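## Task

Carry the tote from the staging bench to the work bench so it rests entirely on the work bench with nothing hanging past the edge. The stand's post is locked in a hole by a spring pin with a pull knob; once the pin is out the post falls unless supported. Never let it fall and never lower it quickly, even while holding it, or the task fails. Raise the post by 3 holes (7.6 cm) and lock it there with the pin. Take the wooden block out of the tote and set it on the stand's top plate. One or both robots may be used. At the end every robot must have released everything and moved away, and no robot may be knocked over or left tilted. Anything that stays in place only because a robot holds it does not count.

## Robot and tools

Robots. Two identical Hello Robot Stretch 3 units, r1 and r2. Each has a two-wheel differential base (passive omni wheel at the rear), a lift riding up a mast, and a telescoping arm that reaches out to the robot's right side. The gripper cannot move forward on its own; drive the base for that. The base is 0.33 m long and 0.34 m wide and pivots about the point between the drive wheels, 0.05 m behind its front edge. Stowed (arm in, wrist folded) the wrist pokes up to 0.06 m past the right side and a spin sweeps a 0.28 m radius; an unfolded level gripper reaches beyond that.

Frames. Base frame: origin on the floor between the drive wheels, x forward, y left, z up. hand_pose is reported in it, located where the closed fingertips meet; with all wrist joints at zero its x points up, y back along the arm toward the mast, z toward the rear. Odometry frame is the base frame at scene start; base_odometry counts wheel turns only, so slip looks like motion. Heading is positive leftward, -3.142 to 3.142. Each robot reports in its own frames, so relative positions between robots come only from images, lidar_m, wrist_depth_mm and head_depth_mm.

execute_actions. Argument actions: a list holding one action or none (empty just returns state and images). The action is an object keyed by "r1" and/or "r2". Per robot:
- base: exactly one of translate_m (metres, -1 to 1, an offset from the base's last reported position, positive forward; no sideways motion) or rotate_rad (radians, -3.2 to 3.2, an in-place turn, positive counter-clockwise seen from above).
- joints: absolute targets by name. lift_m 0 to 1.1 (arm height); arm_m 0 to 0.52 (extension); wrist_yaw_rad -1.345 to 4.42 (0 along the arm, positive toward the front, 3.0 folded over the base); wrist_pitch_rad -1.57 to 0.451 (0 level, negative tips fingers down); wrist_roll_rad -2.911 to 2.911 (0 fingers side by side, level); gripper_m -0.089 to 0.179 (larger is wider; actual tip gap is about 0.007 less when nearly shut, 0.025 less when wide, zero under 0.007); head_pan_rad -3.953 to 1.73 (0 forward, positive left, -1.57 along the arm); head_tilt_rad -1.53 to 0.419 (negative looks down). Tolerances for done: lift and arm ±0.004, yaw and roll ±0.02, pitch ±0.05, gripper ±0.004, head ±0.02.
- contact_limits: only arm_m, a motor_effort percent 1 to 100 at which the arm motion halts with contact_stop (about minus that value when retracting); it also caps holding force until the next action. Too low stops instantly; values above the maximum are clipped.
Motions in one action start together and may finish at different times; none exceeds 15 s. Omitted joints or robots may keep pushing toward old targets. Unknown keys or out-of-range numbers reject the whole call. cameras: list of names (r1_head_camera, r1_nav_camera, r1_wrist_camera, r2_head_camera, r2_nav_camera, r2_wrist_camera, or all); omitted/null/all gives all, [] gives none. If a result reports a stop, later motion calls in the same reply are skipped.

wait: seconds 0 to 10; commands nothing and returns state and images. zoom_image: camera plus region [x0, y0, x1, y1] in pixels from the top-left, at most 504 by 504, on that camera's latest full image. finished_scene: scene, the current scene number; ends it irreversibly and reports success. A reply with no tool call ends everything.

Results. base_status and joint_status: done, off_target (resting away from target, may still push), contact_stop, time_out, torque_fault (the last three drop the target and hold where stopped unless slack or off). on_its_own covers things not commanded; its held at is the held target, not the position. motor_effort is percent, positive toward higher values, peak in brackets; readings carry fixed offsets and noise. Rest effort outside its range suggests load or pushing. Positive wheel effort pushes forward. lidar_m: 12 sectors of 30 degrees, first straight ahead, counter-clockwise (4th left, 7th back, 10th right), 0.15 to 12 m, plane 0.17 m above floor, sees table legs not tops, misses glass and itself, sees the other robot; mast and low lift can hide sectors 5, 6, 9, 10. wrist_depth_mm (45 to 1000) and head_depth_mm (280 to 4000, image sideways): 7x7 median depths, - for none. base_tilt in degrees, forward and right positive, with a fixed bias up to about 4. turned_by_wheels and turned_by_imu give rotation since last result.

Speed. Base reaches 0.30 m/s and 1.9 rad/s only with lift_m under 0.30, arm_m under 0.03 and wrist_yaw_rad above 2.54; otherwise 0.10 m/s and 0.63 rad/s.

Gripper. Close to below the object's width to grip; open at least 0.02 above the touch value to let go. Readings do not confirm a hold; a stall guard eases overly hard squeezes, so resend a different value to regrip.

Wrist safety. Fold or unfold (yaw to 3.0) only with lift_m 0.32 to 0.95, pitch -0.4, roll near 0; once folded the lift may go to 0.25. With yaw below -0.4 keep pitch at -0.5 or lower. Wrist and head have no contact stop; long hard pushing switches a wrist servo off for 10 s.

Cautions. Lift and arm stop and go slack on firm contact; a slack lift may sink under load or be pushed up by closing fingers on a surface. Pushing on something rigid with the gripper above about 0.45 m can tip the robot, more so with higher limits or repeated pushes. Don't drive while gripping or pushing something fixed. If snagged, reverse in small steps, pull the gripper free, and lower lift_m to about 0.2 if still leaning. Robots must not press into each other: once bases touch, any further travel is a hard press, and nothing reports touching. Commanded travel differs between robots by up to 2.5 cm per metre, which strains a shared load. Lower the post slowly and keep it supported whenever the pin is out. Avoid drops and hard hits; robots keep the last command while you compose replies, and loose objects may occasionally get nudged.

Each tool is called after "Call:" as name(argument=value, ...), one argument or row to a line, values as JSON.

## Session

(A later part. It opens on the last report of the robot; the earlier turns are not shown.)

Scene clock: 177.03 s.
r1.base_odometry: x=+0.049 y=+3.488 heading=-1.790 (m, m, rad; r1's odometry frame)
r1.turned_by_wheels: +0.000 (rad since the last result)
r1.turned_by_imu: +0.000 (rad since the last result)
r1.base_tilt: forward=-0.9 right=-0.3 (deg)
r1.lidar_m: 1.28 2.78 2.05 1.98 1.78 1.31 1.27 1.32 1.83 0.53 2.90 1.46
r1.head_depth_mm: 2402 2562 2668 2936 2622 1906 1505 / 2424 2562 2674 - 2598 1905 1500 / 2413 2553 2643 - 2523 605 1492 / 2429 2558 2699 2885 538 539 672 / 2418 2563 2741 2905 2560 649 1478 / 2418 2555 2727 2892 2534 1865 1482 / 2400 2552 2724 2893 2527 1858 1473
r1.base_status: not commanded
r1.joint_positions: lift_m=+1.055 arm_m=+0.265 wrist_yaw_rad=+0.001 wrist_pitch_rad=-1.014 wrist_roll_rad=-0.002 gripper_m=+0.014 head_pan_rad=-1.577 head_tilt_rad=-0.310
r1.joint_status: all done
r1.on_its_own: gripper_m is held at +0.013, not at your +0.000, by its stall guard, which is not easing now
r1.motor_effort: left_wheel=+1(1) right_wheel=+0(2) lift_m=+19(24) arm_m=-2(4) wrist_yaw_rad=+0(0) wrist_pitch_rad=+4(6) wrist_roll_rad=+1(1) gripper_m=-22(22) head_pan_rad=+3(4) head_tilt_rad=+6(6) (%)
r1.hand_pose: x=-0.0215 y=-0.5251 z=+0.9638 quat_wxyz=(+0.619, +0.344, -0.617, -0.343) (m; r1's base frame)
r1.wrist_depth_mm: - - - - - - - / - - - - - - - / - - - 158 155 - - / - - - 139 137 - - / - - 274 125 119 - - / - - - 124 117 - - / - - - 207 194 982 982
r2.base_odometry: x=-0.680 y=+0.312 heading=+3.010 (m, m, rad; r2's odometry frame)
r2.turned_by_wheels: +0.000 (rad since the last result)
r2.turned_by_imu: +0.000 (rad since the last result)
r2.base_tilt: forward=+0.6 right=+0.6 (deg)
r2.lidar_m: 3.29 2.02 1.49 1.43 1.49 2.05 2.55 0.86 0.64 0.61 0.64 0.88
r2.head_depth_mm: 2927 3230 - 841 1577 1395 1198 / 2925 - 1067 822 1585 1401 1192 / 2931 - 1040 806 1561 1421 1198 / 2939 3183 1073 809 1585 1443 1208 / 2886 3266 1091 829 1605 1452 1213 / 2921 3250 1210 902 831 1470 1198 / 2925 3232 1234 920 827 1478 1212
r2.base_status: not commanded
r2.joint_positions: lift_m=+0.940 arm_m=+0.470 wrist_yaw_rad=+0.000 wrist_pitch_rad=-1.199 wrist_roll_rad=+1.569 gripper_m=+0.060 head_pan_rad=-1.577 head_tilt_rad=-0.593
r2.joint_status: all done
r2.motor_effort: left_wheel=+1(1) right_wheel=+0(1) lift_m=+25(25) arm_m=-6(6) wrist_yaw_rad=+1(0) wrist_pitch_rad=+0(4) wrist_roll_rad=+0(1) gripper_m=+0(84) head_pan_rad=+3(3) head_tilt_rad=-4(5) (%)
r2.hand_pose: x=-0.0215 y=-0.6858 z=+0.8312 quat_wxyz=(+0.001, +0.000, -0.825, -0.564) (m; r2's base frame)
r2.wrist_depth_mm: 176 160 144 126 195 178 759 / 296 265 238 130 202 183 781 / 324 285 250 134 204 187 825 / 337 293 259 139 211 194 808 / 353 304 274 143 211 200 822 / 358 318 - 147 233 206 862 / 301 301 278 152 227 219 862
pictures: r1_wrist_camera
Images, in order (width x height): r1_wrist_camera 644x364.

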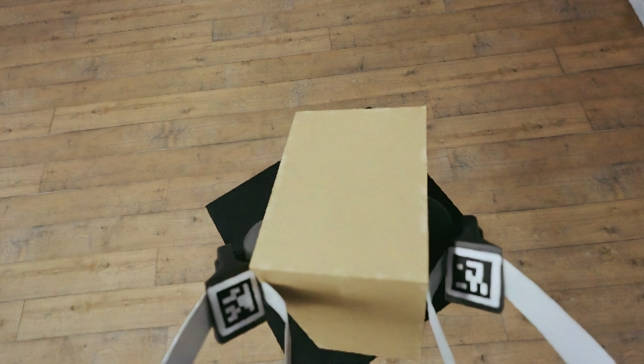

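Contact. Release both.

Call:
execute_actions(
  actions=[
    {"r1":{"joints":{"gripper_m":0.1,"lift_m":1.062}},"r2":{"joints":{"lift_m":1.08}}},
  ],
  cameras=[],
)

Call:
execute_actions(
  actions=[
    {"r1":{"joints":{"arm_m":0.05,"head_tilt_rad":-0.6}},"r2":{"joints":{"arm_m":0.0}}},
  ],
  cameras=["r1_head_camera","r2_head_camera","r1_nav_camera"],
)

Scene clock: 179.27 s.
r1.base_odometry: x=+0.049 y=+3.488 heading=-1.790 (m, m, rad; r1's odometry frame)
r1.turned_by_wheels: +0.000 (rad since the last result)
r1.turned_by_imu: +0.001 (rad since the last result)
r1.base_tilt: forward=-0.9 right=-0.4 (deg)
r1.lidar_m: 1.28 2.77 2.05 1.98 1.78 1.31 1.27 1.32 1.83 0.53 2.90 1.45
r1.head_depth_mm: 2429 2577 - 2957 2625 1908 1503 / 2416 2558 - 2973 2588 1911 1503 / 2411 2573 - - 2599 584 1487 / 2417 2558 2696 2893 559 508 668 / 2424 2566 2741 2914 2551 660 1480 / 2422 2570 2698 2913 2538 1861 1478 / 2429 2554 2696 2904 2525 1861 1473
r1.base_status: not commanded
r1.joint_positions: lift_m=+1.062 arm_m=+0.265 wrist_yaw_rad=+0.000 wrist_pitch_rad=-1.012 wrist_roll_rad=-0.002 gripper_m=+0.100 head_pan_rad=-1.577 head_tilt_rad=-0.310
r1.joint_status: all done
r1.motor_effort: left_wheel=+1(2) right_wheel=-1(2) lift_m=+32(36) arm_m=-2(2) wrist_yaw_rad=+0(1) wrist_pitch_rad=+4(6) wrist_roll_rad=+1(1) gripper_m=+0(90) head_pan_rad=+3(4) head_tilt_rad=+6(6) (%)
r1.hand_pose: x=-0.0216 y=-0.5255 z=+0.9704 quat_wxyz=(+0.619, +0.343, -0.617, -0.343) (m; r1's base frame)
r1.wrist_depth_mm: - - - - - - - / - - - - - - - / - - - - - - - / - - - 283 281 - - / - - 278 268 145 - - / - - 258 138 135 - - / - - - 131 129 - 978
r2.base_odometry: x=-0.680 y=+0.312 heading=+3.010 (m, m, rad; r2's odometry frame)
r2.turned_by_wheels: +0.000 (rad since the last result)
r2.turned_by_imu: +0.000 (rad since the last result)
r2.base_tilt: forward=+0.4 right=+0.6 (deg)
r2.lidar_m: 3.30 2.02 1.49 1.44 1.49 2.05 2.56 0.86 0.64 0.61 0.64 0.88
r2.head_depth_mm: 3017 3204 1098 840 1578 1386 1197 / 2958 3308 1121 820 1585 1409 1186 / 3055 3366 1075 806 1570 1419 1193 / 2918 3380 1095 811 1589 1439 1201 / 2912 3268 1094 826 1610 1444 1218 / 2942 3246 1211 908 833 1465 1206 / 2896 3282 1234 919 828 1485 1211
r2.base_status: not commanded
r2.joint_positions: lift_m=+1.080 arm_m=+0.470 wrist_yaw_rad=+0.000 wrist_pitch_rad=-1.199 wrist_roll_rad=+1.569 gripper_m=+0.060 head_pan_rad=-1.577 head_tilt_rad=-0.593
r2.joint_status: all done
r2.motor_effort: left_wheel=+1(1) right_wheel=+0(1) lift_m=+29(31) arm_m=-5(5) wrist_yaw_rad=+0(1) wrist_pitch_rad=+0(0) wrist_roll_rad=+1(1) gripper_m=+0(0) head_pan_rad=+3(2) head_tilt_rad=-3(4) (%)
r2.hand_pose: x=-0.0215 y=-0.6856 z=+0.9710 quat_wxyz=(+0.001, +0.000, -0.825, -0.565) (m; r2's base frame)
r2.wrist_depth_mm: 504 446 396 351 323 308 878 / 515 376 315 304 320 314 887 / 547 458 415 375 330 941 923 / 564 473 434 384 341 992 939 / 604 493 458 395 350 971 956 / 629 421 - 390 291 - 986 / - 567 477 327 372 - 996
pictures: none
No camera images: the call's "cameras" was empty. Leave "cameras" out to get every camera's image.

Scene clock: 183.90 s.
r1.base_odometry: x=+0.049 y=+3.488 heading=-1.790 (m, m, rad; r1's odometry frame)
r1.turned_by_wheels: +0.000 (rad since the last result)
r1.turned_by_imu: +0.001 (rad since the last result)
r1.base_tilt: forward=-0.9 right=-0.5 (deg)
r1.lidar_m: 1.28 2.77 2.05 1.98 1.77 1.31 1.27 1.32 1.83 0.53 2.90 1.46
r1.head_depth_mm: - - - - 1684 1467 1238 / 2371 - - - - 1452 1236 / 2375 - - - - 1378 1234 / 2383 2626 2878 - - 892 1163 / 2383 2633 2845 2230 1802 1444 1221 / 2372 2634 2880 2228 1743 1429 1217 / 2389 2636 2842 2216 1735 1431 1213
r1.base_status: not commanded
r1.joint_positions: lift_m=+1.062 arm_m=+0.050 wrist_yaw_rad=+0.000 wrist_pitch_rad=-1.010 wrist_roll_rad=-0.002 gripper_m=+0.100 head_pan_rad=-1.577 head_tilt_rad=-0.592
r1.joint_status: all done
r1.motor_effort: left_wheel=+1(1) right_wheel=-2(2) lift_m=+32(32) arm_m=-4(4) wrist_yaw_rad=+1(1) wrist_pitch_rad=+3(4) wrist_roll_rad=+1(1) gripper_m=+0(0) head_pan_rad=+4(2) head_tilt_rad=-4(28) (%)
r1.hand_pose: x=-0.0216 y=-0.3112 z=+0.9707 quat_wxyz=(+0.620, +0.343, -0.618, -0.342) (m; r1's base frame)
r1.wrist_depth_mm: - - 363 217 346 - - / - - - 267 - - - / - - - - - - - / - - - - - - - / - - - - - - - / - - - - - - - / - - - - - - 991
r2.base_odometry: x=-0.680 y=+0.312 heading=+3.010 (m, m, rad; r2's odometry frame)
r2.turned_by_wheels: +0.000 (rad since the last result)
r2.turned_by_imu: +0.000 (rad since the last result)
r2.base_tilt: forward=+0.5 right=+0.6 (deg)
r2.lidar_m: 3.30 2.02 1.49 1.44 1.49 2.05 2.56 0.86 0.64 0.61 0.64 0.88
r2.head_depth_mm: - - - - - - 1178 / - - - - - - - / - - - - - - 1223 / 2864 3279 1094 813 772 - 1217 / 2914 3252 1089 829 785 1449 1215 / 2944 3246 1207 907 830 1464 1204 / 2911 3271 1243 918 827 1477 1214
r2.base_status: not commanded
r2.joint_positions: lift_m=+1.080 arm_m=+0.003 wrist_yaw_rad=+0.000 wrist_pitch_rad=-1.200 wrist_roll_rad=+1.569 gripper_m=+0.060 head_pan_rad=-1.577 head_tilt_rad=-0.593
r2.joint_status: all done
joint sent to its limit — the command would take r2.arm_m past its lower limit, so that joint was sent only as far as its limit.
r2.motor_effort: left_wheel=+1(1) right_wheel=+0(1) lift_m=+29(29) arm_m=-5(4) wrist_yaw_rad=+0(1) wrist_pitch_rad=+1(0) wrist_roll_rad=+0(1) gripper_m=+0(0) head_pan_rad=+1(2) head_tilt_rad=-5(4) (%)
r2.hand_pose: x=-0.0215 y=-0.2177 z=+0.9709 quat_wxyz=(+0.001, +0.000, -0.825, -0.565) (m; r2's base frame)
r2.wrist_depth_mm: 505 477 - - - 928 903 / 507 486 - - - - 893 / 470 501 - - - - 914 / 483 521 - - - - 947 / 499 537 - - - - 957 / 611 543 - - - - 978 / 656 582 - - - - 998
pictures: r1_head_camera (sideways: a quarter turn clockwise sets it upright), r1_nav_camera (sideways: a quarter turn counterclockwise sets it upright), r2_head_camera (sideways: a quarter turn clockwise sets it upright)
Images, in order (width x height): r1_head_camera 896x504, r1_nav_camera 672x504, r2_head_camera 896x504.

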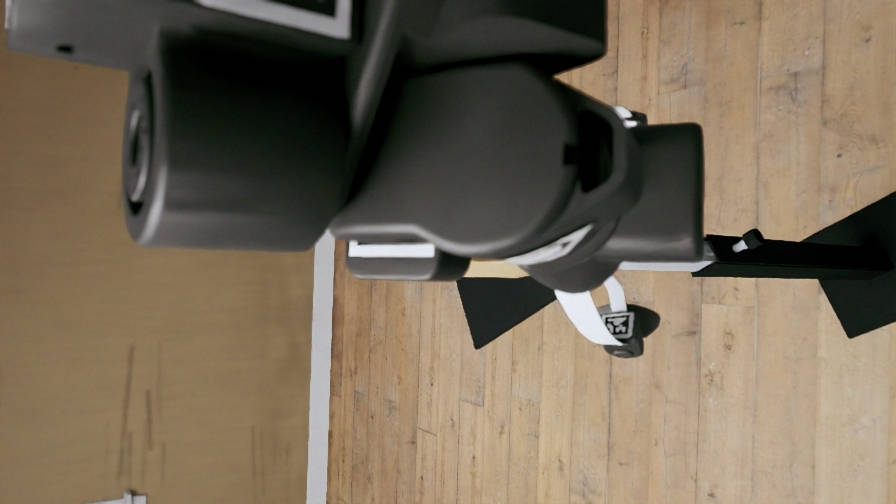

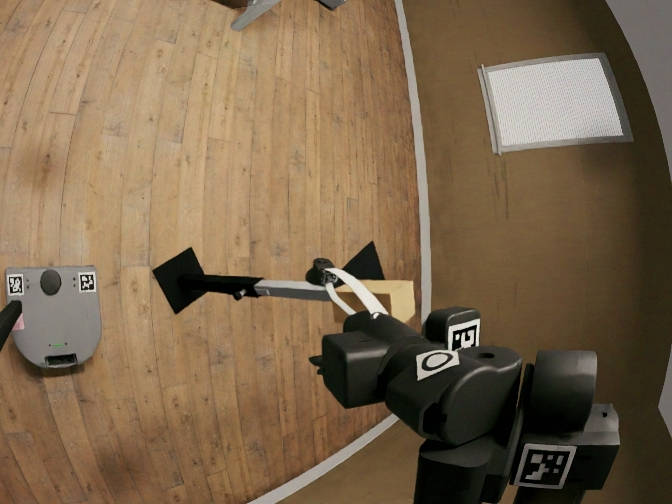

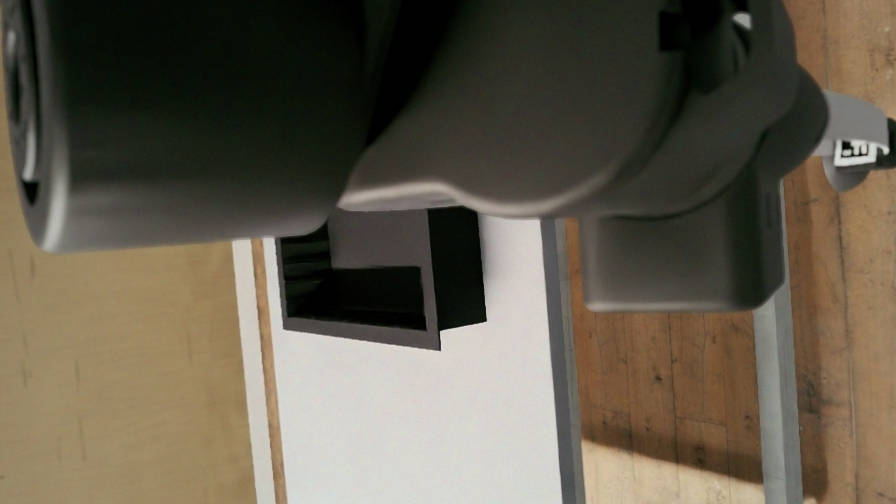

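Call:
execute_actions(
  actions=[
    {"r1":{"base":{"translate_m":-0.53},"joints":{"lift_m":0.37,"wrist_pitch_rad":0,"gripper_m":0.06}},"r2":{"base":{"translate_m":1.0},"joints":{"lift_m":0.74,"wrist_pitch_rad":0,"wrist_roll_rad":0,"gripper_m":0.1}}},
  ],
  cameras=[],
)

Call:
execute_actions(
  actions=[
    {"r1":{"base":{"rotate_rad":0.8}},"r2":{"base":{"translate_m":0.98}}},
  ],
  cameras=["r1_wrist_camera","r2_wrist_camera","r1_head_camera"],
)

Scene clock: 195.67 s.
r1.base_odometry: x=+0.164 y=+4.005 heading=-1.790 (m, m, rad; r1's odometry frame)
r1.turned_by_wheels: +0.000 (rad since the last result)
r1.turned_by_imu: +0.002 (rad since the last result)
r1.base_tilt: forward=-1.0 right=-0.4 (deg)
r1.lidar_m: 1.81 2.78 2.06 1.99 1.05 0.77 0.74 0.77 1.07 2.77 0.73 1.94
r1.head_depth_mm: 2276 2248 2211 2124 1787 1460 1237 / 2361 2626 2850 2285 1777 1460 1235 / 2367 2626 2860 2258 1767 1451 1236 / 2357 2633 2836 2233 1757 1445 1200 / 2383 2623 2847 2218 1750 1437 1221 / 2376 2637 2868 2210 1746 1428 1216 / 2357 2636 2868 2212 1715 1422 1213
r1.base_status: done
r1.joint_positions: lift_m=+0.370 arm_m=+0.050 wrist_yaw_rad=+0.000 wrist_pitch_rad=-0.024 wrist_roll_rad=-0.002 gripper_m=+0.060 head_pan_rad=-1.577 head_tilt_rad=-0.592
r1.joint_status: all done
r1.motor_effort: left_wheel=+2(2) right_wheel=-1(6) lift_m=+22(26) arm_m=-3(3) wrist_yaw_rad=+0(0) wrist_pitch_rad=+7(9) wrist_roll_rad=+1(1) gripper_m=-1(93) head_pan_rad=+3(2) head_tilt_rad=-4(5) (%)
r1.hand_pose: x=-0.0214 y=-0.4509 z=+0.4787 quat_wxyz=(+0.708, +0.009, -0.706, -0.009) (m; r1's base frame)
r1.wrist_depth_mm: - - - - - - 949 / - - - - - - 947 / - - - - - - 975 / - - - - - - - / - - - - - - - / - - - - - - 922 / - 991 890 865 833 764 752
r2.base_odometry: x=-1.672 y=+0.443 heading=+3.010 (m, m, rad; r2's odometry frame)
r2.turned_by_wheels: +0.000 (rad since the last result)
r2.turned_by_imu: -0.002 (rad since the last result)
r2.base_tilt: forward=+0.5 right=+0.5 (deg)
r2.lidar_m: 2.29 2.01 1.48 1.43 1.49 2.05 3.55 0.87 0.67 1.28 3.24 1.28
r2.head_depth_mm: 2947 3216 1103 933 1623 1144 1215 / 2917 3249 1416 1940 1693 1405 1236 / 2940 3277 2763 2128 1698 1452 - / 2907 3252 2847 2144 1742 1437 1233 / 2931 3284 2917 2173 1745 1448 1247 / 2897 3271 2976 2196 1760 1461 1246 / 2885 3203 2990 2240 1789 1485 1259
r2.base_status: done
r2.joint_positions: lift_m=+0.740 arm_m=+0.003 wrist_yaw_rad=+0.000 wrist_pitch_rad=-0.022 wrist_roll_rad=+0.006 gripper_m=+0.100 head_pan_rad=-1.577 head_tilt_rad=-0.593
r2.joint_status: all done
r2.motor_effort: left_wheel=+1(5) right_wheel=+0(4) lift_m=+23(23) arm_m=-5(5) wrist_yaw_rad=+1(0) wrist_pitch_rad=+10(10) wrist_roll_rad=-2(1) gripper_m=+0(82) head_pan_rad=+2(3) head_tilt_rad=-3(4) (%)
r2.hand_pose: x=-0.0214 y=-0.4033 z=+0.8492 quat_wxyz=(+0.705, +0.008, -0.709, -0.008) (m; r2's base frame)
r2.wrist_depth_mm: - - - - - - - / - - - - - - - / - - - - - - - / - - - - 992 676 683 / - - - - - 445 404 / - - - - - 410 409 / - - - - - - -
pictures: none
No camera images: the call's "cameras" was empty. Leave "cameras" out to get every camera's image.

Scene clock: 206.93 s.
r1.base_odometry: x=+0.164 y=+4.005 heading=-0.990 (m, m, rad; r1's odometry frame)
r1.turned_by_wheels: +0.800 (rad since the last result)
r1.turned_by_imu: +0.792 (rad since the last result)
r1.base_tilt: forward=-1.1 right=-0.4 (deg)
r1.lidar_m: 2.27 1.99 1.44 0.85 0.74 0.74 0.88 1.56 1.44 0.73 1.81 3.88
r1.head_depth_mm: 2645 1435 2730 2205 1704 1459 1241 / 2862 3080 3026 2273 1712 1456 1232 / 3142 3402 3111 2107 1771 1454 1232 / 3432 3755 867 863 1656 1366 1200 / 3745 - 3069 2142 1757 1441 1218 / - - 3085 2237 1734 1434 1220 / - - 3044 2128 1736 1433 1212
r1.base_status: done
r1.joint_positions: lift_m=+0.370 arm_m=+0.050 wrist_yaw_rad=+0.000 wrist_pitch_rad=-0.024 wrist_roll_rad=-0.002 gripper_m=+0.060 head_pan_rad=-1.577 head_tilt_rad=-0.593
r1.joint_status: not commanded
r1.motor_effort: left_wheel=-1(4) right_wheel=+1(7) lift_m=+22(22) arm_m=-4(4) wrist_yaw_rad=+0(0) wrist_pitch_rad=+7(7) wrist_roll_rad=+1(1) gripper_m=+0(1) head_pan_rad=+3(2) head_tilt_rad=-4(4) (%)
r1.hand_pose: x=-0.0214 y=-0.4509 z=+0.4787 quat_wxyz=(+0.708, +0.009, -0.706, -0.009) (m; r1's base frame)
r1.wrist_depth_mm: - - - - - - - / - - - - - - - / - - - - - - - / - - - - - - - / - - - - - - - / - - - - 964 956 930 / - 990 876 867 776 773 741
r2.base_odometry: x=-2.643 y=+0.572 heading=+3.010 (m, m, rad; r2's odometry frame)
r2.turned_by_wheels: +0.000 (rad since the last result)
r2.turned_by_imu: -0.002 (rad since the last result)
r2.base_tilt: forward=+0.5 right=+0.6 (deg)
r2.lidar_m: 1.30 1.36 1.47 1.42 1.48 2.03 2.41 1.40 1.79 0.79 1.44 1.35
r2.head_depth_mm: 2970 3281 2671 2048 1663 1400 1224 / 2953 3265 2713 2065 1706 1409 1230 / 2927 3263 2764 2124 1695 1449 - / 2941 3188 875 1951 1632 1369 1230 / 2913 3256 2667 2173 1745 1448 1241 / 2883 3234 2945 2063 1686 1461 1252 / 2917 3224 3000 1770 1639 1476 1267
r2.base_status: done
r2.joint_positions: lift_m=+0.740 arm_m=+0.003 wrist_yaw_rad=+0.000 wrist_pitch_rad=-0.022 wrist_roll_rad=+0.006 gripper_m=+0.100 head_pan_rad=-1.577 head_tilt_rad=-0.593
r2.joint_status: not commanded
r2.motor_effort: left_wheel=+1(5) right_wheel=-1(3) lift_m=+23(23) arm_m=-5(5) wrist_yaw_rad=+0(1) wrist_pitch_rad=+11(11) wrist_roll_rad=-2(2) gripper_m=+0(0) head_pan_rad=+2(2) head_tilt_rad=-5(3) (%)
r2.hand_pose: x=-0.0214 y=-0.4033 z=+0.8492 quat_wxyz=(+0.705, +0.008, -0.709, -0.008) (m; r2's base frame)
r2.wrist_depth_mm: - - - - - - - / - - - - - - - / - - - - - - - / - - - - - - - / - - - - - - - / - - - - - - - / - - - - - - -
pictures: r1_head_camera (sideways: a quarter turn clockwise sets it upright), r1_wrist_camera, r2_wrist_camera
Images, in order (width x height): r1_head_camera 896x504, r1_wrist_camera 644x364, r2_wrist_camera 644x364.

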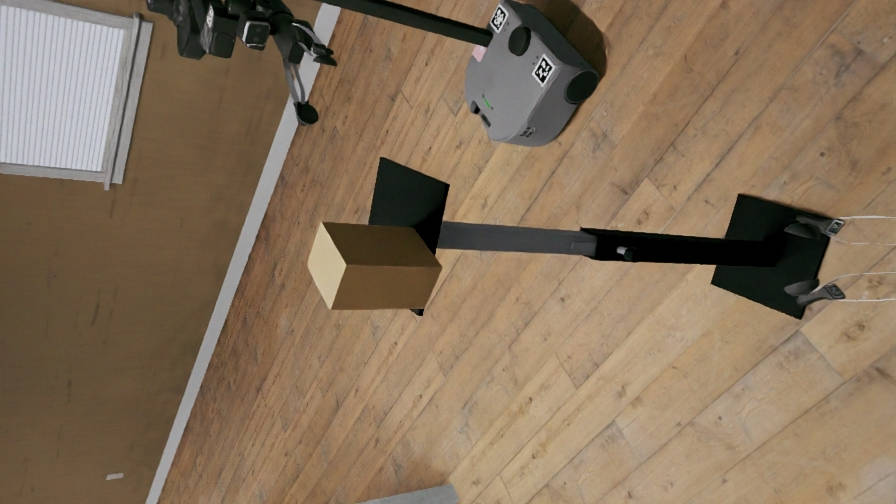

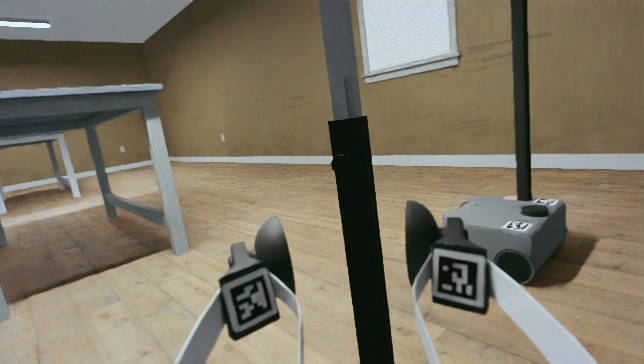

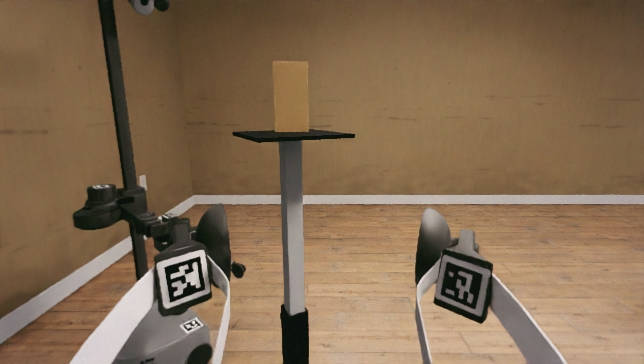

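Call:
execute_actions(
  actions=[
    {"r1":{"joints":{"lift_m":0.42,"arm_m":0.2}},"r2":{"base":{"translate_m":0.05},"joints":{"lift_m":0.77,"arm_m":0.25}}},
  ],
  cameras=["r1_wrist_camera","r2_wrist_camera"],
)

Scene clock: 210.17 s.
r1.base_odometry: x=+0.164 y=+4.005 heading=-0.990 (m, m, rad; r1's odometry frame)
r1.turned_by_wheels: +0.000 (rad since the last result)
r1.turned_by_imu: +0.001 (rad since the last result)
r1.base_tilt: forward=-1.0 right=-0.4 (deg)
r1.lidar_m: 2.27 1.99 1.44 0.85 0.74 0.75 0.88 1.56 1.41 0.73 1.81 3.86
r1.head_depth_mm: 2648 2673 2880 2289 1672 1465 1238 / 2810 3069 2728 2275 1701 1463 1237 / 3123 3404 3130 2102 1779 1449 1294 / 3424 3724 868 862 1657 1362 - / 3782 - 3069 2151 1748 1438 1222 / - - 3053 2210 1739 1431 1223 / - - 3047 2130 1738 1433 1211
r1.base_status: not commanded
r1.joint_positions: lift_m=+0.420 arm_m=+0.200 wrist_yaw_rad=+0.000 wrist_pitch_rad=-0.023 wrist_roll_rad=-0.002 gripper_m=+0.060 head_pan_rad=-1.577 head_tilt_rad=-0.593
r1.joint_status: all done
r1.motor_effort: left_wheel=-1(1) right_wheel=+2(1) lift_m=+32(33) arm_m=+5(4) wrist_yaw_rad=+0(0) wrist_pitch_rad=+7(7) wrist_roll_rad=+1(1) gripper_m=+0(0) head_pan_rad=+4(3) head_tilt_rad=-4(4) (%)
r1.hand_pose: x=-0.0214 y=-0.6002 z=+0.5284 quat_wxyz=(+0.708, +0.009, -0.706, -0.008) (m; r1's base frame)
r1.wrist_depth_mm: - - - - - - - / - - - - - - - / - - - - - - - / - - - - - - - / - - - - 298 - - / - - - - 321 864 822 / - - 962 946 821 843 797
r2.base_odometry: x=-2.693 y=+0.578 heading=+3.010 (m, m, rad; r2's odometry frame)
r2.turned_by_wheels: +0.000 (rad since the last result)
r2.turned_by_imu: +0.000 (rad since the last result)
r2.base_tilt: forward=+0.6 right=+0.7 (deg)
r2.lidar_m: 1.25 1.30 1.47 1.42 1.48 2.04 2.40 1.45 3.49 0.79 1.42 1.30
r2.head_depth_mm: 2948 3248 2686 2055 - 1350 1203 / 2964 3275 2750 2194 - 1410 1206 / 2963 3263 2748 2272 - 1351 1219 / 2903 3185 864 1992 1669 1419 1231 / 2922 3333 2879 2010 1752 1453 1241 / 2938 3257 2933 1755 1663 1464 1253 / 2912 3241 3038 1774 1648 1475 1264
r2.base_status: done
r2.joint_positions: lift_m=+0.770 arm_m=+0.250 wrist_yaw_rad=+0.000 wrist_pitch_rad=-0.021 wrist_roll_rad=+0.005 gripper_m=+0.100 head_pan_rad=-1.577 head_tilt_rad=-0.593
r2.joint_status: all done
r2.motor_effort: left_wheel=+1(6) right_wheel=-1(3) lift_m=+29(30) arm_m=+6(7) wrist_yaw_rad=+0(1) wrist_pitch_rad=+10(10) wrist_roll_rad=-2(2) gripper_m=-1(0) head_pan_rad=+3(3) head_tilt_rad=-4(4) (%)
r2.hand_pose: x=-0.0214 y=-0.6503 z=+0.8791 quat_wxyz=(+0.705, +0.008, -0.709, -0.008) (m; r2's base frame)
r2.wrist_depth_mm: - - - - - - - / - - - 338 - - - / - - - 346 - - - / - - - 319 - - - / 872 - - - - - - / - - - - - - - / - - - - - - -
pictures: r1_wrist_camera, r2_wrist_camera
Images, in order (width x height): r1_wrist_camera 644x364, r2_wrist_camera 644x364.

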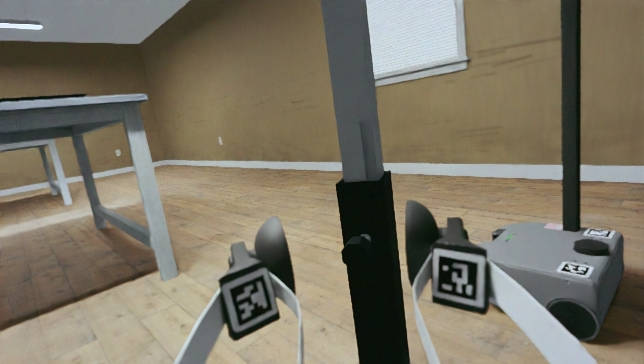

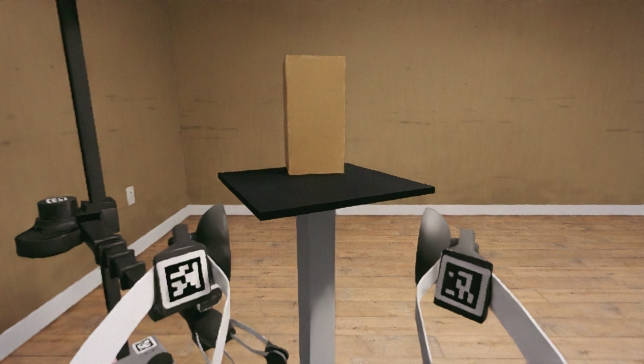

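Call:
execute_actions(
  actions=[
    {"r1":{"base":{"translate_m":-0.018},"joints":{"lift_m":0.392,"arm_m":0.27}},"r2":{"joints":{"lift_m":0.70}}},
  ],
  cameras=["r1_wrist_camera"],
)

Call:
execute_actions(
  actions=[
    {"r2":{"joints":{"arm_m":0.4}}},
  ],
  cameras=["r2_wrist_camera"],
)

Scene clock: 212.10 s.
r1.base_odometry: x=+0.154 y=+4.020 heading=-0.990 (m, m, rad; r1's odometry frame)
r1.turned_by_wheels: +0.000 (rad since the last result)
r1.turned_by_imu: +0.000 (rad since the last result)
r1.base_tilt: forward=-0.8 right=-0.4 (deg)
r1.lidar_m: 2.29 2.00 1.41 0.84 0.73 0.73 0.86 1.53 1.41 0.72 1.82 3.86
r1.head_depth_mm: 2628 2718 2895 2207 1678 1462 1239 / 2827 3102 1075 2274 1686 1457 1235 / 3094 3357 3134 2163 1772 1454 - / 3405 3747 2949 860 1700 1404 1179 / 3793 - 3060 2071 1740 1444 1225 / - - 3067 2213 1734 1432 1218 / - - 3030 2203 1729 1430 1215
r1.base_status: done
r1.joint_positions: lift_m=+0.392 arm_m=+0.270 wrist_yaw_rad=+0.000 wrist_pitch_rad=-0.023 wrist_roll_rad=-0.002 gripper_m=+0.060 head_pan_rad=-1.577 head_tilt_rad=-0.593
r1.joint_status: all done
r1.motor_effort: left_wheel=-1(5) right_wheel=+2(4) lift_m=+22(25) arm_m=+5(8) wrist_yaw_rad=+1(1) wrist_pitch_rad=+7(7) wrist_roll_rad=+1(1) gripper_m=+0(0) head_pan_rad=+2(4) head_tilt_rad=-5(4) (%)
r1.hand_pose: x=-0.0214 y=-0.6702 z=+0.5009 quat_wxyz=(+0.708, +0.008, -0.706, -0.008) (m; r1's base frame)
r1.wrist_depth_mm: - - - 212 - - - / - - - 218 - - - / - - - 225 - - - / - - - 223 - - - / - - - 226 - - 926 / - - - 237 614 793 748 / - - 907 852 819 806 727
r2.base_odometry: x=-2.693 y=+0.578 heading=+3.010 (m, m, rad; r2's odometry frame)
r2.turned_by_wheels: +0.000 (rad since the last result)
r2.turned_by_imu: +0.000 (rad since the last result)
r2.base_tilt: forward=+0.6 right=+0.6 (deg)
r2.lidar_m: 1.25 1.30 1.47 1.42 1.48 2.04 2.41 1.45 3.50 0.79 1.41 1.30
r2.head_depth_mm: 2969 3255 2680 2058 1697 - 1187 / 2920 3299 2702 2087 - 1369 1211 / 2970 3300 2749 2174 - 1349 1224 / 2949 3186 862 1581 1678 1421 1234 / 2905 3275 2892 2093 1739 1455 1234 / 2935 3261 2923 2052 1666 1467 1247 / 2900 3260 3014 1765 1635 1473 1262
r2.base_status: not commanded
r2.joint_positions: lift_m=+0.700 arm_m=+0.250 wrist_yaw_rad=+0.000 wrist_pitch_rad=-0.021 wrist_roll_rad=+0.005 gripper_m=+0.100 head_pan_rad=-1.577 head_tilt_rad=-0.593
r2.joint_status: all done
r2.motor_effort: left_wheel=+1(1) right_wheel=+0(1) lift_m=+23(25) arm_m=+6(6) wrist_yaw_rad=+1(0) wrist_pitch_rad=+10(10) wrist_roll_rad=-2(2) gripper_m=+0(0) head_pan_rad=+2(3) head_tilt_rad=-4(5) (%)
r2.hand_pose: x=-0.0214 y=-0.6503 z=+0.8094 quat_wxyz=(+0.705, +0.008, -0.709, -0.008) (m; r2's base frame)
r2.wrist_depth_mm: - - - 326 - - - / - - - 337 - - - / - - - 313 - - - / - - - 334 - - - / 855 - - - - - - / - - - - - - - / - - 588 - - - -
pictures: r1_wrist_camera
Images, in order (width x height): r1_wrist_camera 644x364.

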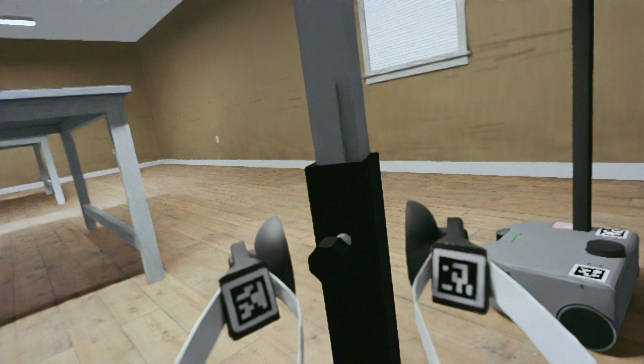

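Scene clock: 214.47 s.
r1.base_odometry: x=+0.154 y=+4.020 heading=-0.990 (m, m, rad; r1's odometry frame)
r1.turned_by_wheels: +0.000 (rad since the last result)
r1.turned_by_imu: +0.001 (rad since the last result)
r1.base_tilt: forward=-0.8 right=-0.3 (deg)
r1.lidar_m: 2.29 2.00 1.42 0.84 0.73 0.73 0.86 1.53 1.41 0.73 1.82 3.88
r1.head_depth_mm: 2617 2731 2951 2209 1678 1460 1241 / 2853 3072 1119 2260 1687 1457 1233 / 3092 3348 2822 2018 1774 1458 - / 3394 3756 2939 865 1696 1404 1174 / 3724 - 3059 2061 1749 1438 1226 / - - 3054 2212 1738 1434 1218 / - - 3045 2210 1717 1429 1213
r1.base_status: not commanded
r1.joint_positions: lift_m=+0.392 arm_m=+0.270 wrist_yaw_rad=+0.000 wrist_pitch_rad=-0.023 wrist_roll_rad=-0.002 gripper_m=+0.060 head_pan_rad=-1.577 head_tilt_rad=-0.593
r1.joint_status: not commanded
r1.motor_effort: left_wheel=-1(1) right_wheel=+2(2) lift_m=+22(22) arm_m=+4(4) wrist_yaw_rad=+1(0) wrist_pitch_rad=+7(7) wrist_roll_rad=+0(1) gripper_m=-1(1) head_pan_rad=+3(4) head_tilt_rad=-4(4) (%)
r1.hand_pose: x=-0.0214 y=-0.6702 z=+0.5009 quat_wxyz=(+0.708, +0.008, -0.706, -0.008) (m; r1's base frame)
r1.wrist_depth_mm: - - - 212 - - - / - - - 218 - - - / - - - 226 - - - / - - - 223 - - - / - - - 226 - - 923 / - - - 236 617 799 756 / - - 916 854 810 813 736
r2.base_odometry: x=-2.693 y=+0.578 heading=+3.010 (m, m, rad; r2's odometry frame)
r2.turned_by_wheels: +0.000 (rad since the last result)
r2.turned_by_imu: +0.000 (rad since the last result)
r2.base_tilt: forward=+0.5 right=+0.6 (deg)
r2.lidar_m: 1.25 1.31 1.47 1.42 1.48 2.03 2.40 1.45 3.49 0.79 1.41 1.30
r2.head_depth_mm: 2933 3266 2689 2055 1695 - 1172 / 2916 3256 2732 2222 1639 1387 1205 / 2932 3261 2744 - 1624 1351 1222 / 2954 3136 861 2046 1655 1418 1239 / 2907 3272 2893 2077 1750 1448 1243 / 2934 3278 2961 2038 1676 1457 1252 / 2883 3250 3003 1771 1629 1469 1263
r2.base_status: not commanded
r2.joint_positions: lift_m=+0.700 arm_m=+0.400 wrist_yaw_rad=+0.000 wrist_pitch_rad=-0.021 wrist_roll_rad=+0.005 gripper_m=+0.100 head_pan_rad=-1.577 head_tilt_rad=-0.593
r2.joint_status: all done
r2.motor_effort: left_wheel=+1(2) right_wheel=-1(1) lift_m=+23(24) arm_m=+6(7) wrist_yaw_rad=+0(0) wrist_pitch_rad=+10(10) wrist_roll_rad=-1(2) gripper_m=+0(1) head_pan_rad=+2(2) head_tilt_rad=-4(4) (%)
r2.hand_pose: x=-0.0214 y=-0.8003 z=+0.8094 quat_wxyz=(+0.705, +0.008, -0.709, -0.008) (m; r2's base frame)
r2.wrist_depth_mm: - - - 182 - - - / - - - 187 - - - / - - - 151 - - - / - - - 160 - - - / 775 - - 168 - - - / 578 - - 176 - - - / - 438 - 182 - - -
pictures: r2_wrist_camera
Images, in order (width x height): r2_wrist_camera 644x364.

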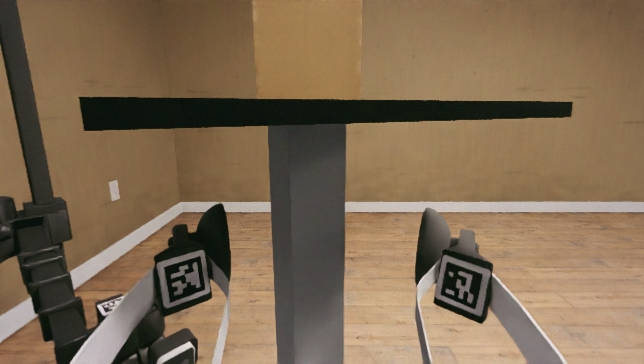

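Call:
execute_actions(
  actions=[
    {"r1":{"base":{"translate_m":0.008},"joints":{"lift_m":0.382,"arm_m":0.305}},"r2":{"joints":{"gripper_m":0.03}}},
  ],
  cameras=["r1_wrist_camera"],
)

Call:
execute_actions(
  actions=[
    {"r2":{"joints":{"lift_m":0.74}}},
  ],
  cameras=["r2_wrist_camera"],
)

Scene clock: 215.90 s.
r1.base_odometry: x=+0.158 y=+4.014 heading=-0.990 (m, m, rad; r1's odometry frame)
r1.turned_by_wheels: +0.000 (rad since the last result)
r1.turned_by_imu: +0.000 (rad since the last result)
r1.base_tilt: forward=-0.8 right=-0.4 (deg)
r1.lidar_m: 2.28 2.00 1.43 0.84 0.74 0.74 0.87 1.54 1.41 0.73 1.82 3.88
r1.head_depth_mm: 2653 2754 2943 2203 1681 1463 1237 / 2838 3072 1100 2284 1694 1455 1237 / 3068 3369 2959 2013 1769 1482 1203 / 3437 3761 2806 847 1611 1451 1199 / 3773 - 3055 2149 1755 1443 1218 / - - 3038 2226 1735 1432 1216 / - - 3012 2138 1733 1430 1211
r1.base_status: done
r1.joint_positions: lift_m=+0.382 arm_m=+0.305 wrist_yaw_rad=+0.000 wrist_pitch_rad=-0.023 wrist_roll_rad=-0.002 gripper_m=+0.060 head_pan_rad=-1.577 head_tilt_rad=-0.593
r1.joint_status: all done
r1.motor_effort: left_wheel=-1(3) right_wheel=+2(8) lift_m=+22(22) arm_m=+5(2) wrist_yaw_rad=+1(1) wrist_pitch_rad=+7(7) wrist_roll_rad=+1(1) gripper_m=+0(0) head_pan_rad=+3(3) head_tilt_rad=-4(4) (%)
r1.hand_pose: x=-0.0214 y=-0.7052 z=+0.4909 quat_wxyz=(+0.708, +0.008, -0.706, -0.008) (m; r1's base frame)
r1.wrist_depth_mm: - - - 178 - - - / - - - 184 - - - / - - - - - - - / - - - 188 - - - / - - - 194 188 - 899 / - - - 199 192 774 716 / - - 904 849 222 797 685
r2.base_odometry: x=-2.693 y=+0.578 heading=+3.010 (m, m, rad; r2's odometry frame)
r2.turned_by_wheels: +0.000 (rad since the last result)
r2.turned_by_imu: +0.000 (rad since the last result)
r2.base_tilt: forward=+0.5 right=+0.5 (deg)
r2.lidar_m: 1.25 1.30 1.48 1.42 1.48 2.04 2.41 1.45 3.48 0.79 1.42 1.30
r2.head_depth_mm: 2972 3262 2667 2048 1704 - 1167 / 2958 3287 2734 2245 1639 1392 1206 / 2960 3300 2765 - 1628 1350 1218 / 2920 3167 860 2077 1678 1429 1229 / 2884 3254 2862 1252 1748 1458 1240 / 2928 3290 2944 2048 1671 1465 1248 / 2900 3288 3001 1772 1633 1477 1259
r2.base_status: not commanded
r2.joint_positions: lift_m=+0.700 arm_m=+0.400 wrist_yaw_rad=+0.010 wrist_pitch_rad=-0.021 wrist_roll_rad=+0.005 gripper_m=+0.030 head_pan_rad=-1.577 head_tilt_rad=-0.593
r2.joint_status: all done
r2.motor_effort: left_wheel=+4(4) right_wheel=-6(5) lift_m=+24(24) arm_m=+6(6) wrist_yaw_rad=-11(11) wrist_pitch_rad=+10(10) wrist_roll_rad=-2(2) gripper_m=-4(83) head_pan_rad=+3(2) head_tilt_rad=-4(4) (%)
r2.hand_pose: x=-0.0189 y=-0.8003 z=+0.8094 quat_wxyz=(+0.706, +0.011, -0.709, -0.004) (m; r2's base frame)
r2.wrist_depth_mm: - - - 182 - - - / - - - 187 - - - / - - - 150 - - - / - - - 161 - - - / 754 - - 163 - - - / - - - 172 - - - / - 409 - 180 - - -
pictures: r1_wrist_camera
Images, in order (width x height): r1_wrist_camera 644x364.

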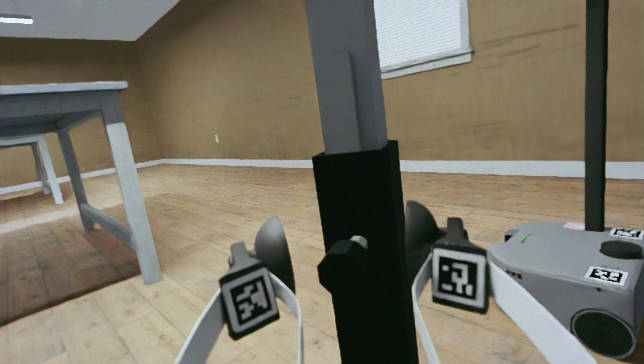

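Scene clock: 217.07 s.
r1.base_odometry: x=+0.158 y=+4.014 heading=-0.990 (m, m, rad; r1's odometry frame)
r1.turned_by_wheels: +0.000 (rad since the last result)
r1.turned_by_imu: +0.000 (rad since the last result)
r1.base_tilt: forward=-1.0 right=-0.4 (deg)
r1.lidar_m: 2.28 2.00 1.43 0.84 0.74 0.74 0.87 1.54 1.41 0.72 1.82 3.88
r1.head_depth_mm: 2620 2718 2999 2200 1675 1459 1239 / 2861 3030 1032 2291 1704 1457 1233 / 3079 3367 2811 2090 1773 1483 1202 / 3430 3723 2821 860 1614 1457 1203 / 3791 - 3080 2150 1743 1444 1221 / - - 3067 2218 1742 1434 1216 / - - 3026 2147 1729 1427 1213
r1.base_status: not commanded
r1.joint_positions: lift_m=+0.382 arm_m=+0.305 wrist_yaw_rad=+0.000 wrist_pitch_rad=-0.023 wrist_roll_rad=-0.002 gripper_m=+0.060 head_pan_rad=-1.577 head_tilt_rad=-0.593
r1.joint_status: not commanded
r1.motor_effort: left_wheel=-1(1) right_wheel=+2(2) lift_m=+22(22) arm_m=+3(4) wrist_yaw_rad=+0(0) wrist_pitch_rad=+7(7) wrist_roll_rad=+1(1) gripper_m=+0(1) head_pan_rad=+2(3) head_tilt_rad=-4(4) (%)
r1.hand_pose: x=-0.0214 y=-0.7052 z=+0.4909 quat_wxyz=(+0.708, +0.008, -0.706, -0.008) (m; r1's base frame)
r1.wrist_depth_mm: - - - 178 - - - / - - - 184 - - - / - - - - - - - / - - - 189 - - - / - - - 193 187 - 887 / - - - 199 192 779 717 / - - 907 836 223 789 696
r2.base_odometry: x=-2.693 y=+0.578 heading=+3.010 (m, m, rad; r2's odometry frame)
r2.turned_by_wheels: +0.000 (rad since the last result)
r2.turned_by_imu: +0.000 (rad since the last result)
r2.base_tilt: forward=+0.5 right=+0.6 (deg)
r2.lidar_m: 1.25 1.30 1.47 1.42 1.48 2.03 2.40 1.45 3.49 0.79 1.42 1.30
r2.head_depth_mm: 2918 3202 2681 2037 1747 - 1174 / 2940 3335 2724 - 1656 1410 1206 / 2945 3317 2737 - 1641 1353 1219 / 2918 3179 870 2073 1674 1416 1225 / 2928 3210 2884 1252 1721 1448 1242 / 2933 3265 2958 2056 1667 1465 1252 / 2903 3227 3023 1785 1636 1479 1264
r2.base_status: not commanded
r2.joint_positions: lift_m=+0.740 arm_m=+0.400 wrist_yaw_rad=+0.010 wrist_pitch_rad=-0.032 wrist_roll_rad=+0.003 gripper_m=+0.030 head_pan_rad=-1.577 head_tilt_rad=-0.593
r2.joint_status: all done
r2.motor_effort: left_wheel=+4(4) right_wheel=-6(6) lift_m=+30(29) arm_m=+6(6) wrist_yaw_rad=-11(11) wrist_pitch_rad=+15(15) wrist_roll_rad=-1(2) gripper_m=-3(3) head_pan_rad=+3(4) head_tilt_rad=-4(4) (%)
r2.hand_pose: x=-0.0188 y=-0.8000 z=+0.8464 quat_wxyz=(+0.706, +0.015, -0.708, -0.008) (m; r2's base frame)
r2.wrist_depth_mm: - - - 180 - - - / - - - 187 - - - / - - - 192 - - - / - - 158 158 158 158 - / 774 113 94 94 109 - - / 696 76 76 172 - - - / - - - 182 - - -
pictures: r2_wrist_camera
Images, in order (width x height): r2_wrist_camera 644x364.

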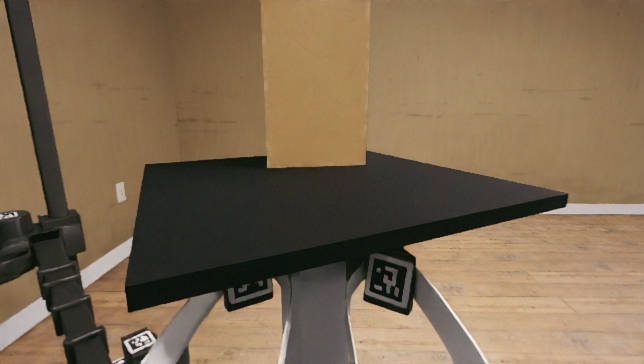

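Call:
execute_actions(
  actions=[
    {"r1":{"joints":{"lift_m":0.374,"arm_m":0.315}},"r2":{"joints":{"gripper_m":-0.03,"lift_m":0.75}}},
  ],
  cameras=[],
)

Call:
execute_actions(
  actions=[
    {"r1":{"joints":{"gripper_m":-0.04}}},
  ],
  cameras=["r1_wrist_camera"],
)

Call:
execute_actions(
  actions=[
    {"r1":{"joints":{"arm_m":0.29}},"r2":{"joints":{"lift_m":0.82}}},
  ],
  cameras=["r1_wrist_camera"],
)

Scene clock: 218.37 s.
r1.base_odometry: x=+0.158 y=+4.014 heading=-0.990 (m, m, rad; r1's odometry frame)
r1.turned_by_wheels: +0.000 (rad since the last result)
r1.turned_by_imu: +0.000 (rad since the last result)
r1.base_tilt: forward=-1.0 right=-0.3 (deg)
r1.lidar_m: 2.28 2.00 1.42 0.84 0.74 0.74 0.87 1.54 1.41 0.73 1.82 3.89
r1.head_depth_mm: 2621 2733 2983 2199 1679 1455 1241 / 2843 3036 1037 2283 1683 1460 1241 / 3089 3358 2815 2074 1770 1487 1204 / 3404 3765 2811 859 1615 1446 1205 / 3799 - 3084 2152 1749 1438 1221 / - - 3058 2214 1736 1436 1217 / - - 3022 2145 1733 1429 1214
r1.base_status: not commanded
r1.joint_positions: lift_m=+0.374 arm_m=+0.315 wrist_yaw_rad=+0.000 wrist_pitch_rad=-0.023 wrist_roll_rad=-0.002 gripper_m=+0.060 head_pan_rad=-1.577 head_tilt_rad=-0.593
r1.joint_status: all done
r1.motor_effort: left_wheel=-1(1) right_wheel=+2(2) lift_m=+22(22) arm_m=+4(3) wrist_yaw_rad=+0(0) wrist_pitch_rad=+7(7) wrist_roll_rad=+1(1) gripper_m=+0(0) head_pan_rad=+1(4) head_tilt_rad=-4(4) (%)
r1.hand_pose: x=-0.0214 y=-0.7152 z=+0.4829 quat_wxyz=(+0.708, +0.008, -0.706, -0.008) (m; r1's base frame)
r1.wrist_depth_mm: - - - 169 - - - / - - - 174 - - - / - - - 179 - - - / - - - 178 - - - / - - - 181 176 - 881 / - - - 190 180 785 699 / - - 878 842 200 790 681
r2.base_odometry: x=-2.693 y=+0.578 heading=+3.010 (m, m, rad; r2's odometry frame)
r2.turned_by_wheels: +0.000 (rad since the last result)
r2.turned_by_imu: +0.000 (rad since the last result)
r2.base_tilt: forward=+0.5 right=+0.5 (deg)
r2.lidar_m: 1.25 1.30 1.47 1.42 1.48 2.03 2.40 1.45 3.49 0.79 1.42 1.30
r2.head_depth_mm: 2946 3296 2689 2067 - - 1178 / 2958 3322 2713 - 1677 1412 1205 / 2943 3251 2791 - 1650 1358 1225 / 2951 3185 871 2077 1634 1423 1228 / 2916 3285 2887 2158 1728 1447 1241 / 2906 3269 2961 2071 1667 1462 1250 / 2897 3254 2991 1771 1638 1476 1262
r2.base_status: not commanded
r2.joint_positions: lift_m=+0.750 arm_m=+0.400 wrist_yaw_rad=+0.012 wrist_pitch_rad=-0.059 wrist_roll_rad=-0.003 gripper_m=-0.029 head_pan_rad=-1.577 head_tilt_rad=-0.593
r2.joint_status: all done
r2.on_its_own: wrist_yaw_rad is at rest, and its effort (-13) is outside its rest range (-12 to +12)
r2.motor_effort: left_wheel=+4(4) right_wheel=-4(6) lift_m=+32(35) arm_m=+6(6) wrist_yaw_rad=-13(13) wrist_pitch_rad=+28(28) wrist_roll_rad=+1(1) gripper_m=-20(97) head_pan_rad=+3(3) head_tilt_rad=-4(4) (%)
r2.hand_pose: x=-0.0185 y=-0.7990 z=+0.8494 quat_wxyz=(+0.708, +0.025, -0.705, -0.017) (m; r2's base frame)
r2.wrist_depth_mm: - - - 179 - - - / - - - 186 - - - / - - - 193 - - - / - - 167 167 169 - - / 785 - 104 105 114 - - / 697 85 80 171 - - - / - 462 - 188 - - -
pictures: none
No camera images: the call's "cameras" was empty. Leave "cameras" out to get every camera's image.

Scene clock: 219.87 s.
r1.base_odometry: x=+0.158 y=+4.014 heading=-0.990 (m, m, rad; r1's odometry frame)
r1.turned_by_wheels: +0.000 (rad since the last result)
r1.turned_by_imu: +0.000 (rad since the last result)
r1.base_tilt: forward=-1.0 right=-0.4 (deg)
r1.lidar_m: 2.28 2.00 1.43 0.84 0.74 0.74 0.87 1.54 1.41 0.72 1.82 3.89
r1.head_depth_mm: 2632 2694 2953 2195 1678 1462 1241 / 2828 3040 1036 2274 1690 1458 1237 / 3101 3366 2812 2096 1770 1488 1206 / 3408 3780 2831 857 1608 1449 1198 / 3806 - 3086 2139 1749 1441 1221 / - - 3025 2229 1735 1433 1217 / - - 3027 2150 1734 1425 1216
r1.base_status: not commanded
r1.joint_positions: lift_m=+0.374 arm_m=+0.315 wrist_yaw_rad=-0.010 wrist_pitch_rad=-0.023 wrist_roll_rad=-0.002 gripper_m=-0.038 head_pan_rad=-1.577 head_tilt_rad=-0.593
r1.joint_status: all done
r1.motor_effort: left_wheel=-1(1) right_wheel=+1(3) lift_m=+22(22) arm_m=+4(4) wrist_yaw_rad=+11(11) wrist_pitch_rad=+7(7) wrist_roll_rad=+1(1) gripper_m=-30(100) head_pan_rad=+2(2) head_tilt_rad=-5(4) (%)
r1.hand_pose: x=-0.0239 y=-0.7152 z=+0.4829 quat_wxyz=(+0.708, +0.005, -0.706, -0.012) (m; r1's base frame)
r1.wrist_depth_mm: - - - 166 - - - / - - - 174 - - - / - - - 178 - - - / - - - 177 - - - / - - - 176 - - 863 / - - - 182 181 776 697 / - - 906 497 485 768 699
r2.base_odometry: x=-2.693 y=+0.578 heading=+3.010 (m, m, rad; r2's odometry frame)
r2.turned_by_wheels: +0.000 (rad since the last result)
r2.turned_by_imu: +0.000 (rad since the last result)
r2.base_tilt: forward=+0.5 right=+0.6 (deg)
r2.lidar_m: 1.25 1.30 1.47 1.42 1.48 2.03 2.41 1.45 3.48 0.79 1.42 1.30
r2.head_depth_mm: 2980 3315 2709 2050 - - 1179 / 2947 3296 2730 - 1682 1412 1206 / 2940 3298 2782 - 1665 1351 1226 / 2963 3177 869 2074 1623 1430 1226 / 2924 3235 2890 2153 1730 1455 1240 / 2913 3253 2930 2078 1668 1470 1252 / 2923 3234 3054 1771 1633 1472 1264
r2.base_status: not commanded
r2.joint_positions: lift_m=+0.750 arm_m=+0.400 wrist_yaw_rad=+0.012 wrist_pitch_rad=-0.059 wrist_roll_rad=-0.003 gripper_m=-0.029 head_pan_rad=-1.577 head_tilt_rad=-0.593
r2.joint_status: not commanded
r2.motor_effort: left_wheel=+4(4) right_wheel=-5(5) lift_m=+31(31) arm_m=+6(6) wrist_yaw_rad=-12(13) wrist_pitch_rad=+28(28) wrist_roll_rad=+2(1) gripper_m=-20(20) head_pan_rad=+3(3) head_tilt_rad=-5(4) (%)
r2.hand_pose: x=-0.0185 y=-0.7990 z=+0.8494 quat_wxyz=(+0.708, +0.025, -0.705, -0.017) (m; r2's base frame)
r2.wrist_depth_mm: - - - 179 - - - / - - - 186 - - - / - - - 193 - - - / - - 166 167 168 - - / 785 - 104 104 113 - - / 682 85 80 172 - - - / - 470 - 188 - - -
pictures: r1_wrist_camera
Images, in order (width x height): r1_wrist_camera 644x364.

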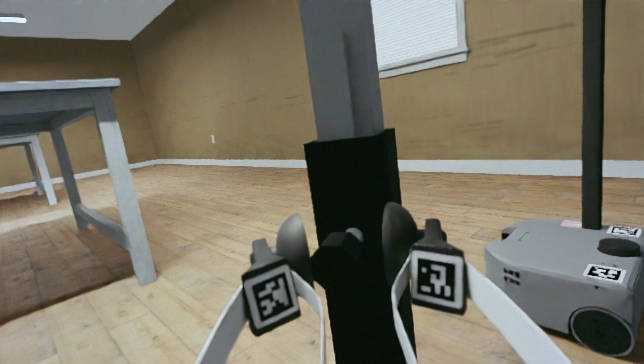

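Scene clock: 221.77 s.
r1.base_odometry: x=+0.158 y=+4.014 heading=-0.990 (m, m, rad; r1's odometry frame)
r1.turned_by_wheels: +0.000 (rad since the last result)
r1.turned_by_imu: +0.001 (rad since the last result)
r1.base_tilt: forward=-1.1 right=-0.4 (deg)
r1.lidar_m: 2.28 2.00 1.43 0.84 0.74 0.74 0.87 1.54 1.41 0.72 1.82 3.90
r1.head_depth_mm: 2643 2768 3000 2196 1673 1466 1243 / 2856 3038 944 2268 1694 1458 1238 / 3115 3369 982 2101 1765 1476 1180 / 3423 3789 2813 856 1610 1441 1178 / 3765 - 3107 2143 1752 1448 1220 / - - 3067 2219 1747 1436 1213 / - - 3010 2147 1729 1426 1215
r1.base_status: not commanded
r1.joint_positions: lift_m=+0.374 arm_m=+0.291 wrist_yaw_rad=+0.008 wrist_pitch_rad=-0.019 wrist_roll_rad=-0.002 gripper_m=-0.036 head_pan_rad=-1.577 head_tilt_rad=-0.593
r1.joint_status: all done
r1.motor_effort: left_wheel=+2(3) right_wheel=-5(5) lift_m=+22(23) arm_m=-11(12) wrist_yaw_rad=-9(11) wrist_pitch_rad=+6(7) wrist_roll_rad=+1(1) gripper_m=-22(30) head_pan_rad=+3(4) head_tilt_rad=-5(5) (%)
r1.hand_pose: x=-0.0193 y=-0.6916 z=+0.4839 quat_wxyz=(+0.708, +0.010, -0.706, -0.004) (m; r1's base frame)
r1.wrist_depth_mm: - - - 191 - - - / - - - 199 - - - / - - - - - - - / - - - 204 - - - / - - - 204 - - 895 / - - - 213 - 828 709 / - 994 955 845 237 797 703
r2.base_odometry: x=-2.693 y=+0.578 heading=+3.010 (m, m, rad; r2's odometry frame)
r2.turned_by_wheels: +0.000 (rad since the last result)
r2.turned_by_imu: +0.009 (rad since the last result)
r2.base_tilt: forward=+0.6 right=+0.6 (deg)
r2.lidar_m: 1.26 1.31 1.47 1.42 1.48 2.06 2.33 1.44 3.48 0.78 1.42 1.30
r2.head_depth_mm: 2942 3286 2691 2119 - 1363 1180 / 2939 3262 2810 - 1677 1403 1211 / 2943 3247 2783 - 1647 1358 1223 / 2939 3159 872 2065 1632 1428 1227 / 2932 3278 2875 1968 1728 1452 1244 / 2954 3273 2962 2052 1668 1463 1254 / 2918 3245 3009 1756 1645 1486 1256
r2.base_status: not commanded
r2.joint_positions: lift_m=+0.778 arm_m=+0.400 wrist_yaw_rad=-0.001 wrist_pitch_rad=-0.148 wrist_roll_rad=-0.015 gripper_m=-0.029 head_pan_rad=-1.577 head_tilt_rad=-0.593
r2.joint_status: lift_m contact_stop (moved +0.028 of +0.070)
r2.on_its_own: lift_m is slack since a contact_stop, until your next command for it (your +0.820 is given up); wrist_pitch_rad is at rest, and its effort (+69) is outside its rest range (-20 to +32)
r2.motor_effort: left_wheel=-1(9) right_wheel=+2(11) lift_m=+29(55) arm_m=+4(6) wrist_yaw_rad=+1(12) wrist_pitch_rad=+69(93) wrist_roll_rad=+6(23) gripper_m=-18(20) head_pan_rad=+2(3) head_tilt_rad=-4(4) (%)
r2.hand_pose: x=-0.0216 y=-0.7946 z=+0.8548 quat_wxyz=(+0.711, +0.053, -0.700, -0.052) (m; r2's base frame)
r2.wrist_depth_mm: - - - 175 - - - / - - - 183 - - - / - - - 194 - - - / 829 - 169 170 173 - - / 701 - 118 119 120 139 - / - 535 91 97 - - - / - 449 448 202 - - -
pictures: r1_wrist_camera
Images, in order (width x height): r1_wrist_camera 644x364.

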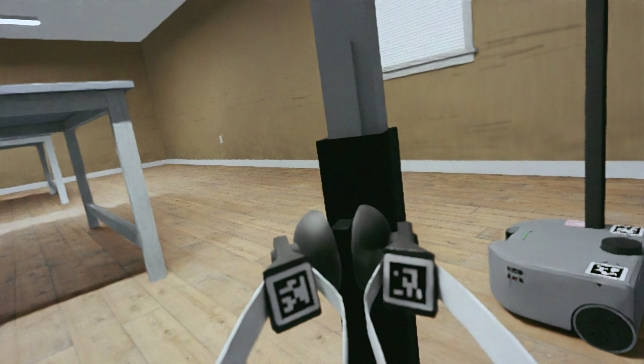

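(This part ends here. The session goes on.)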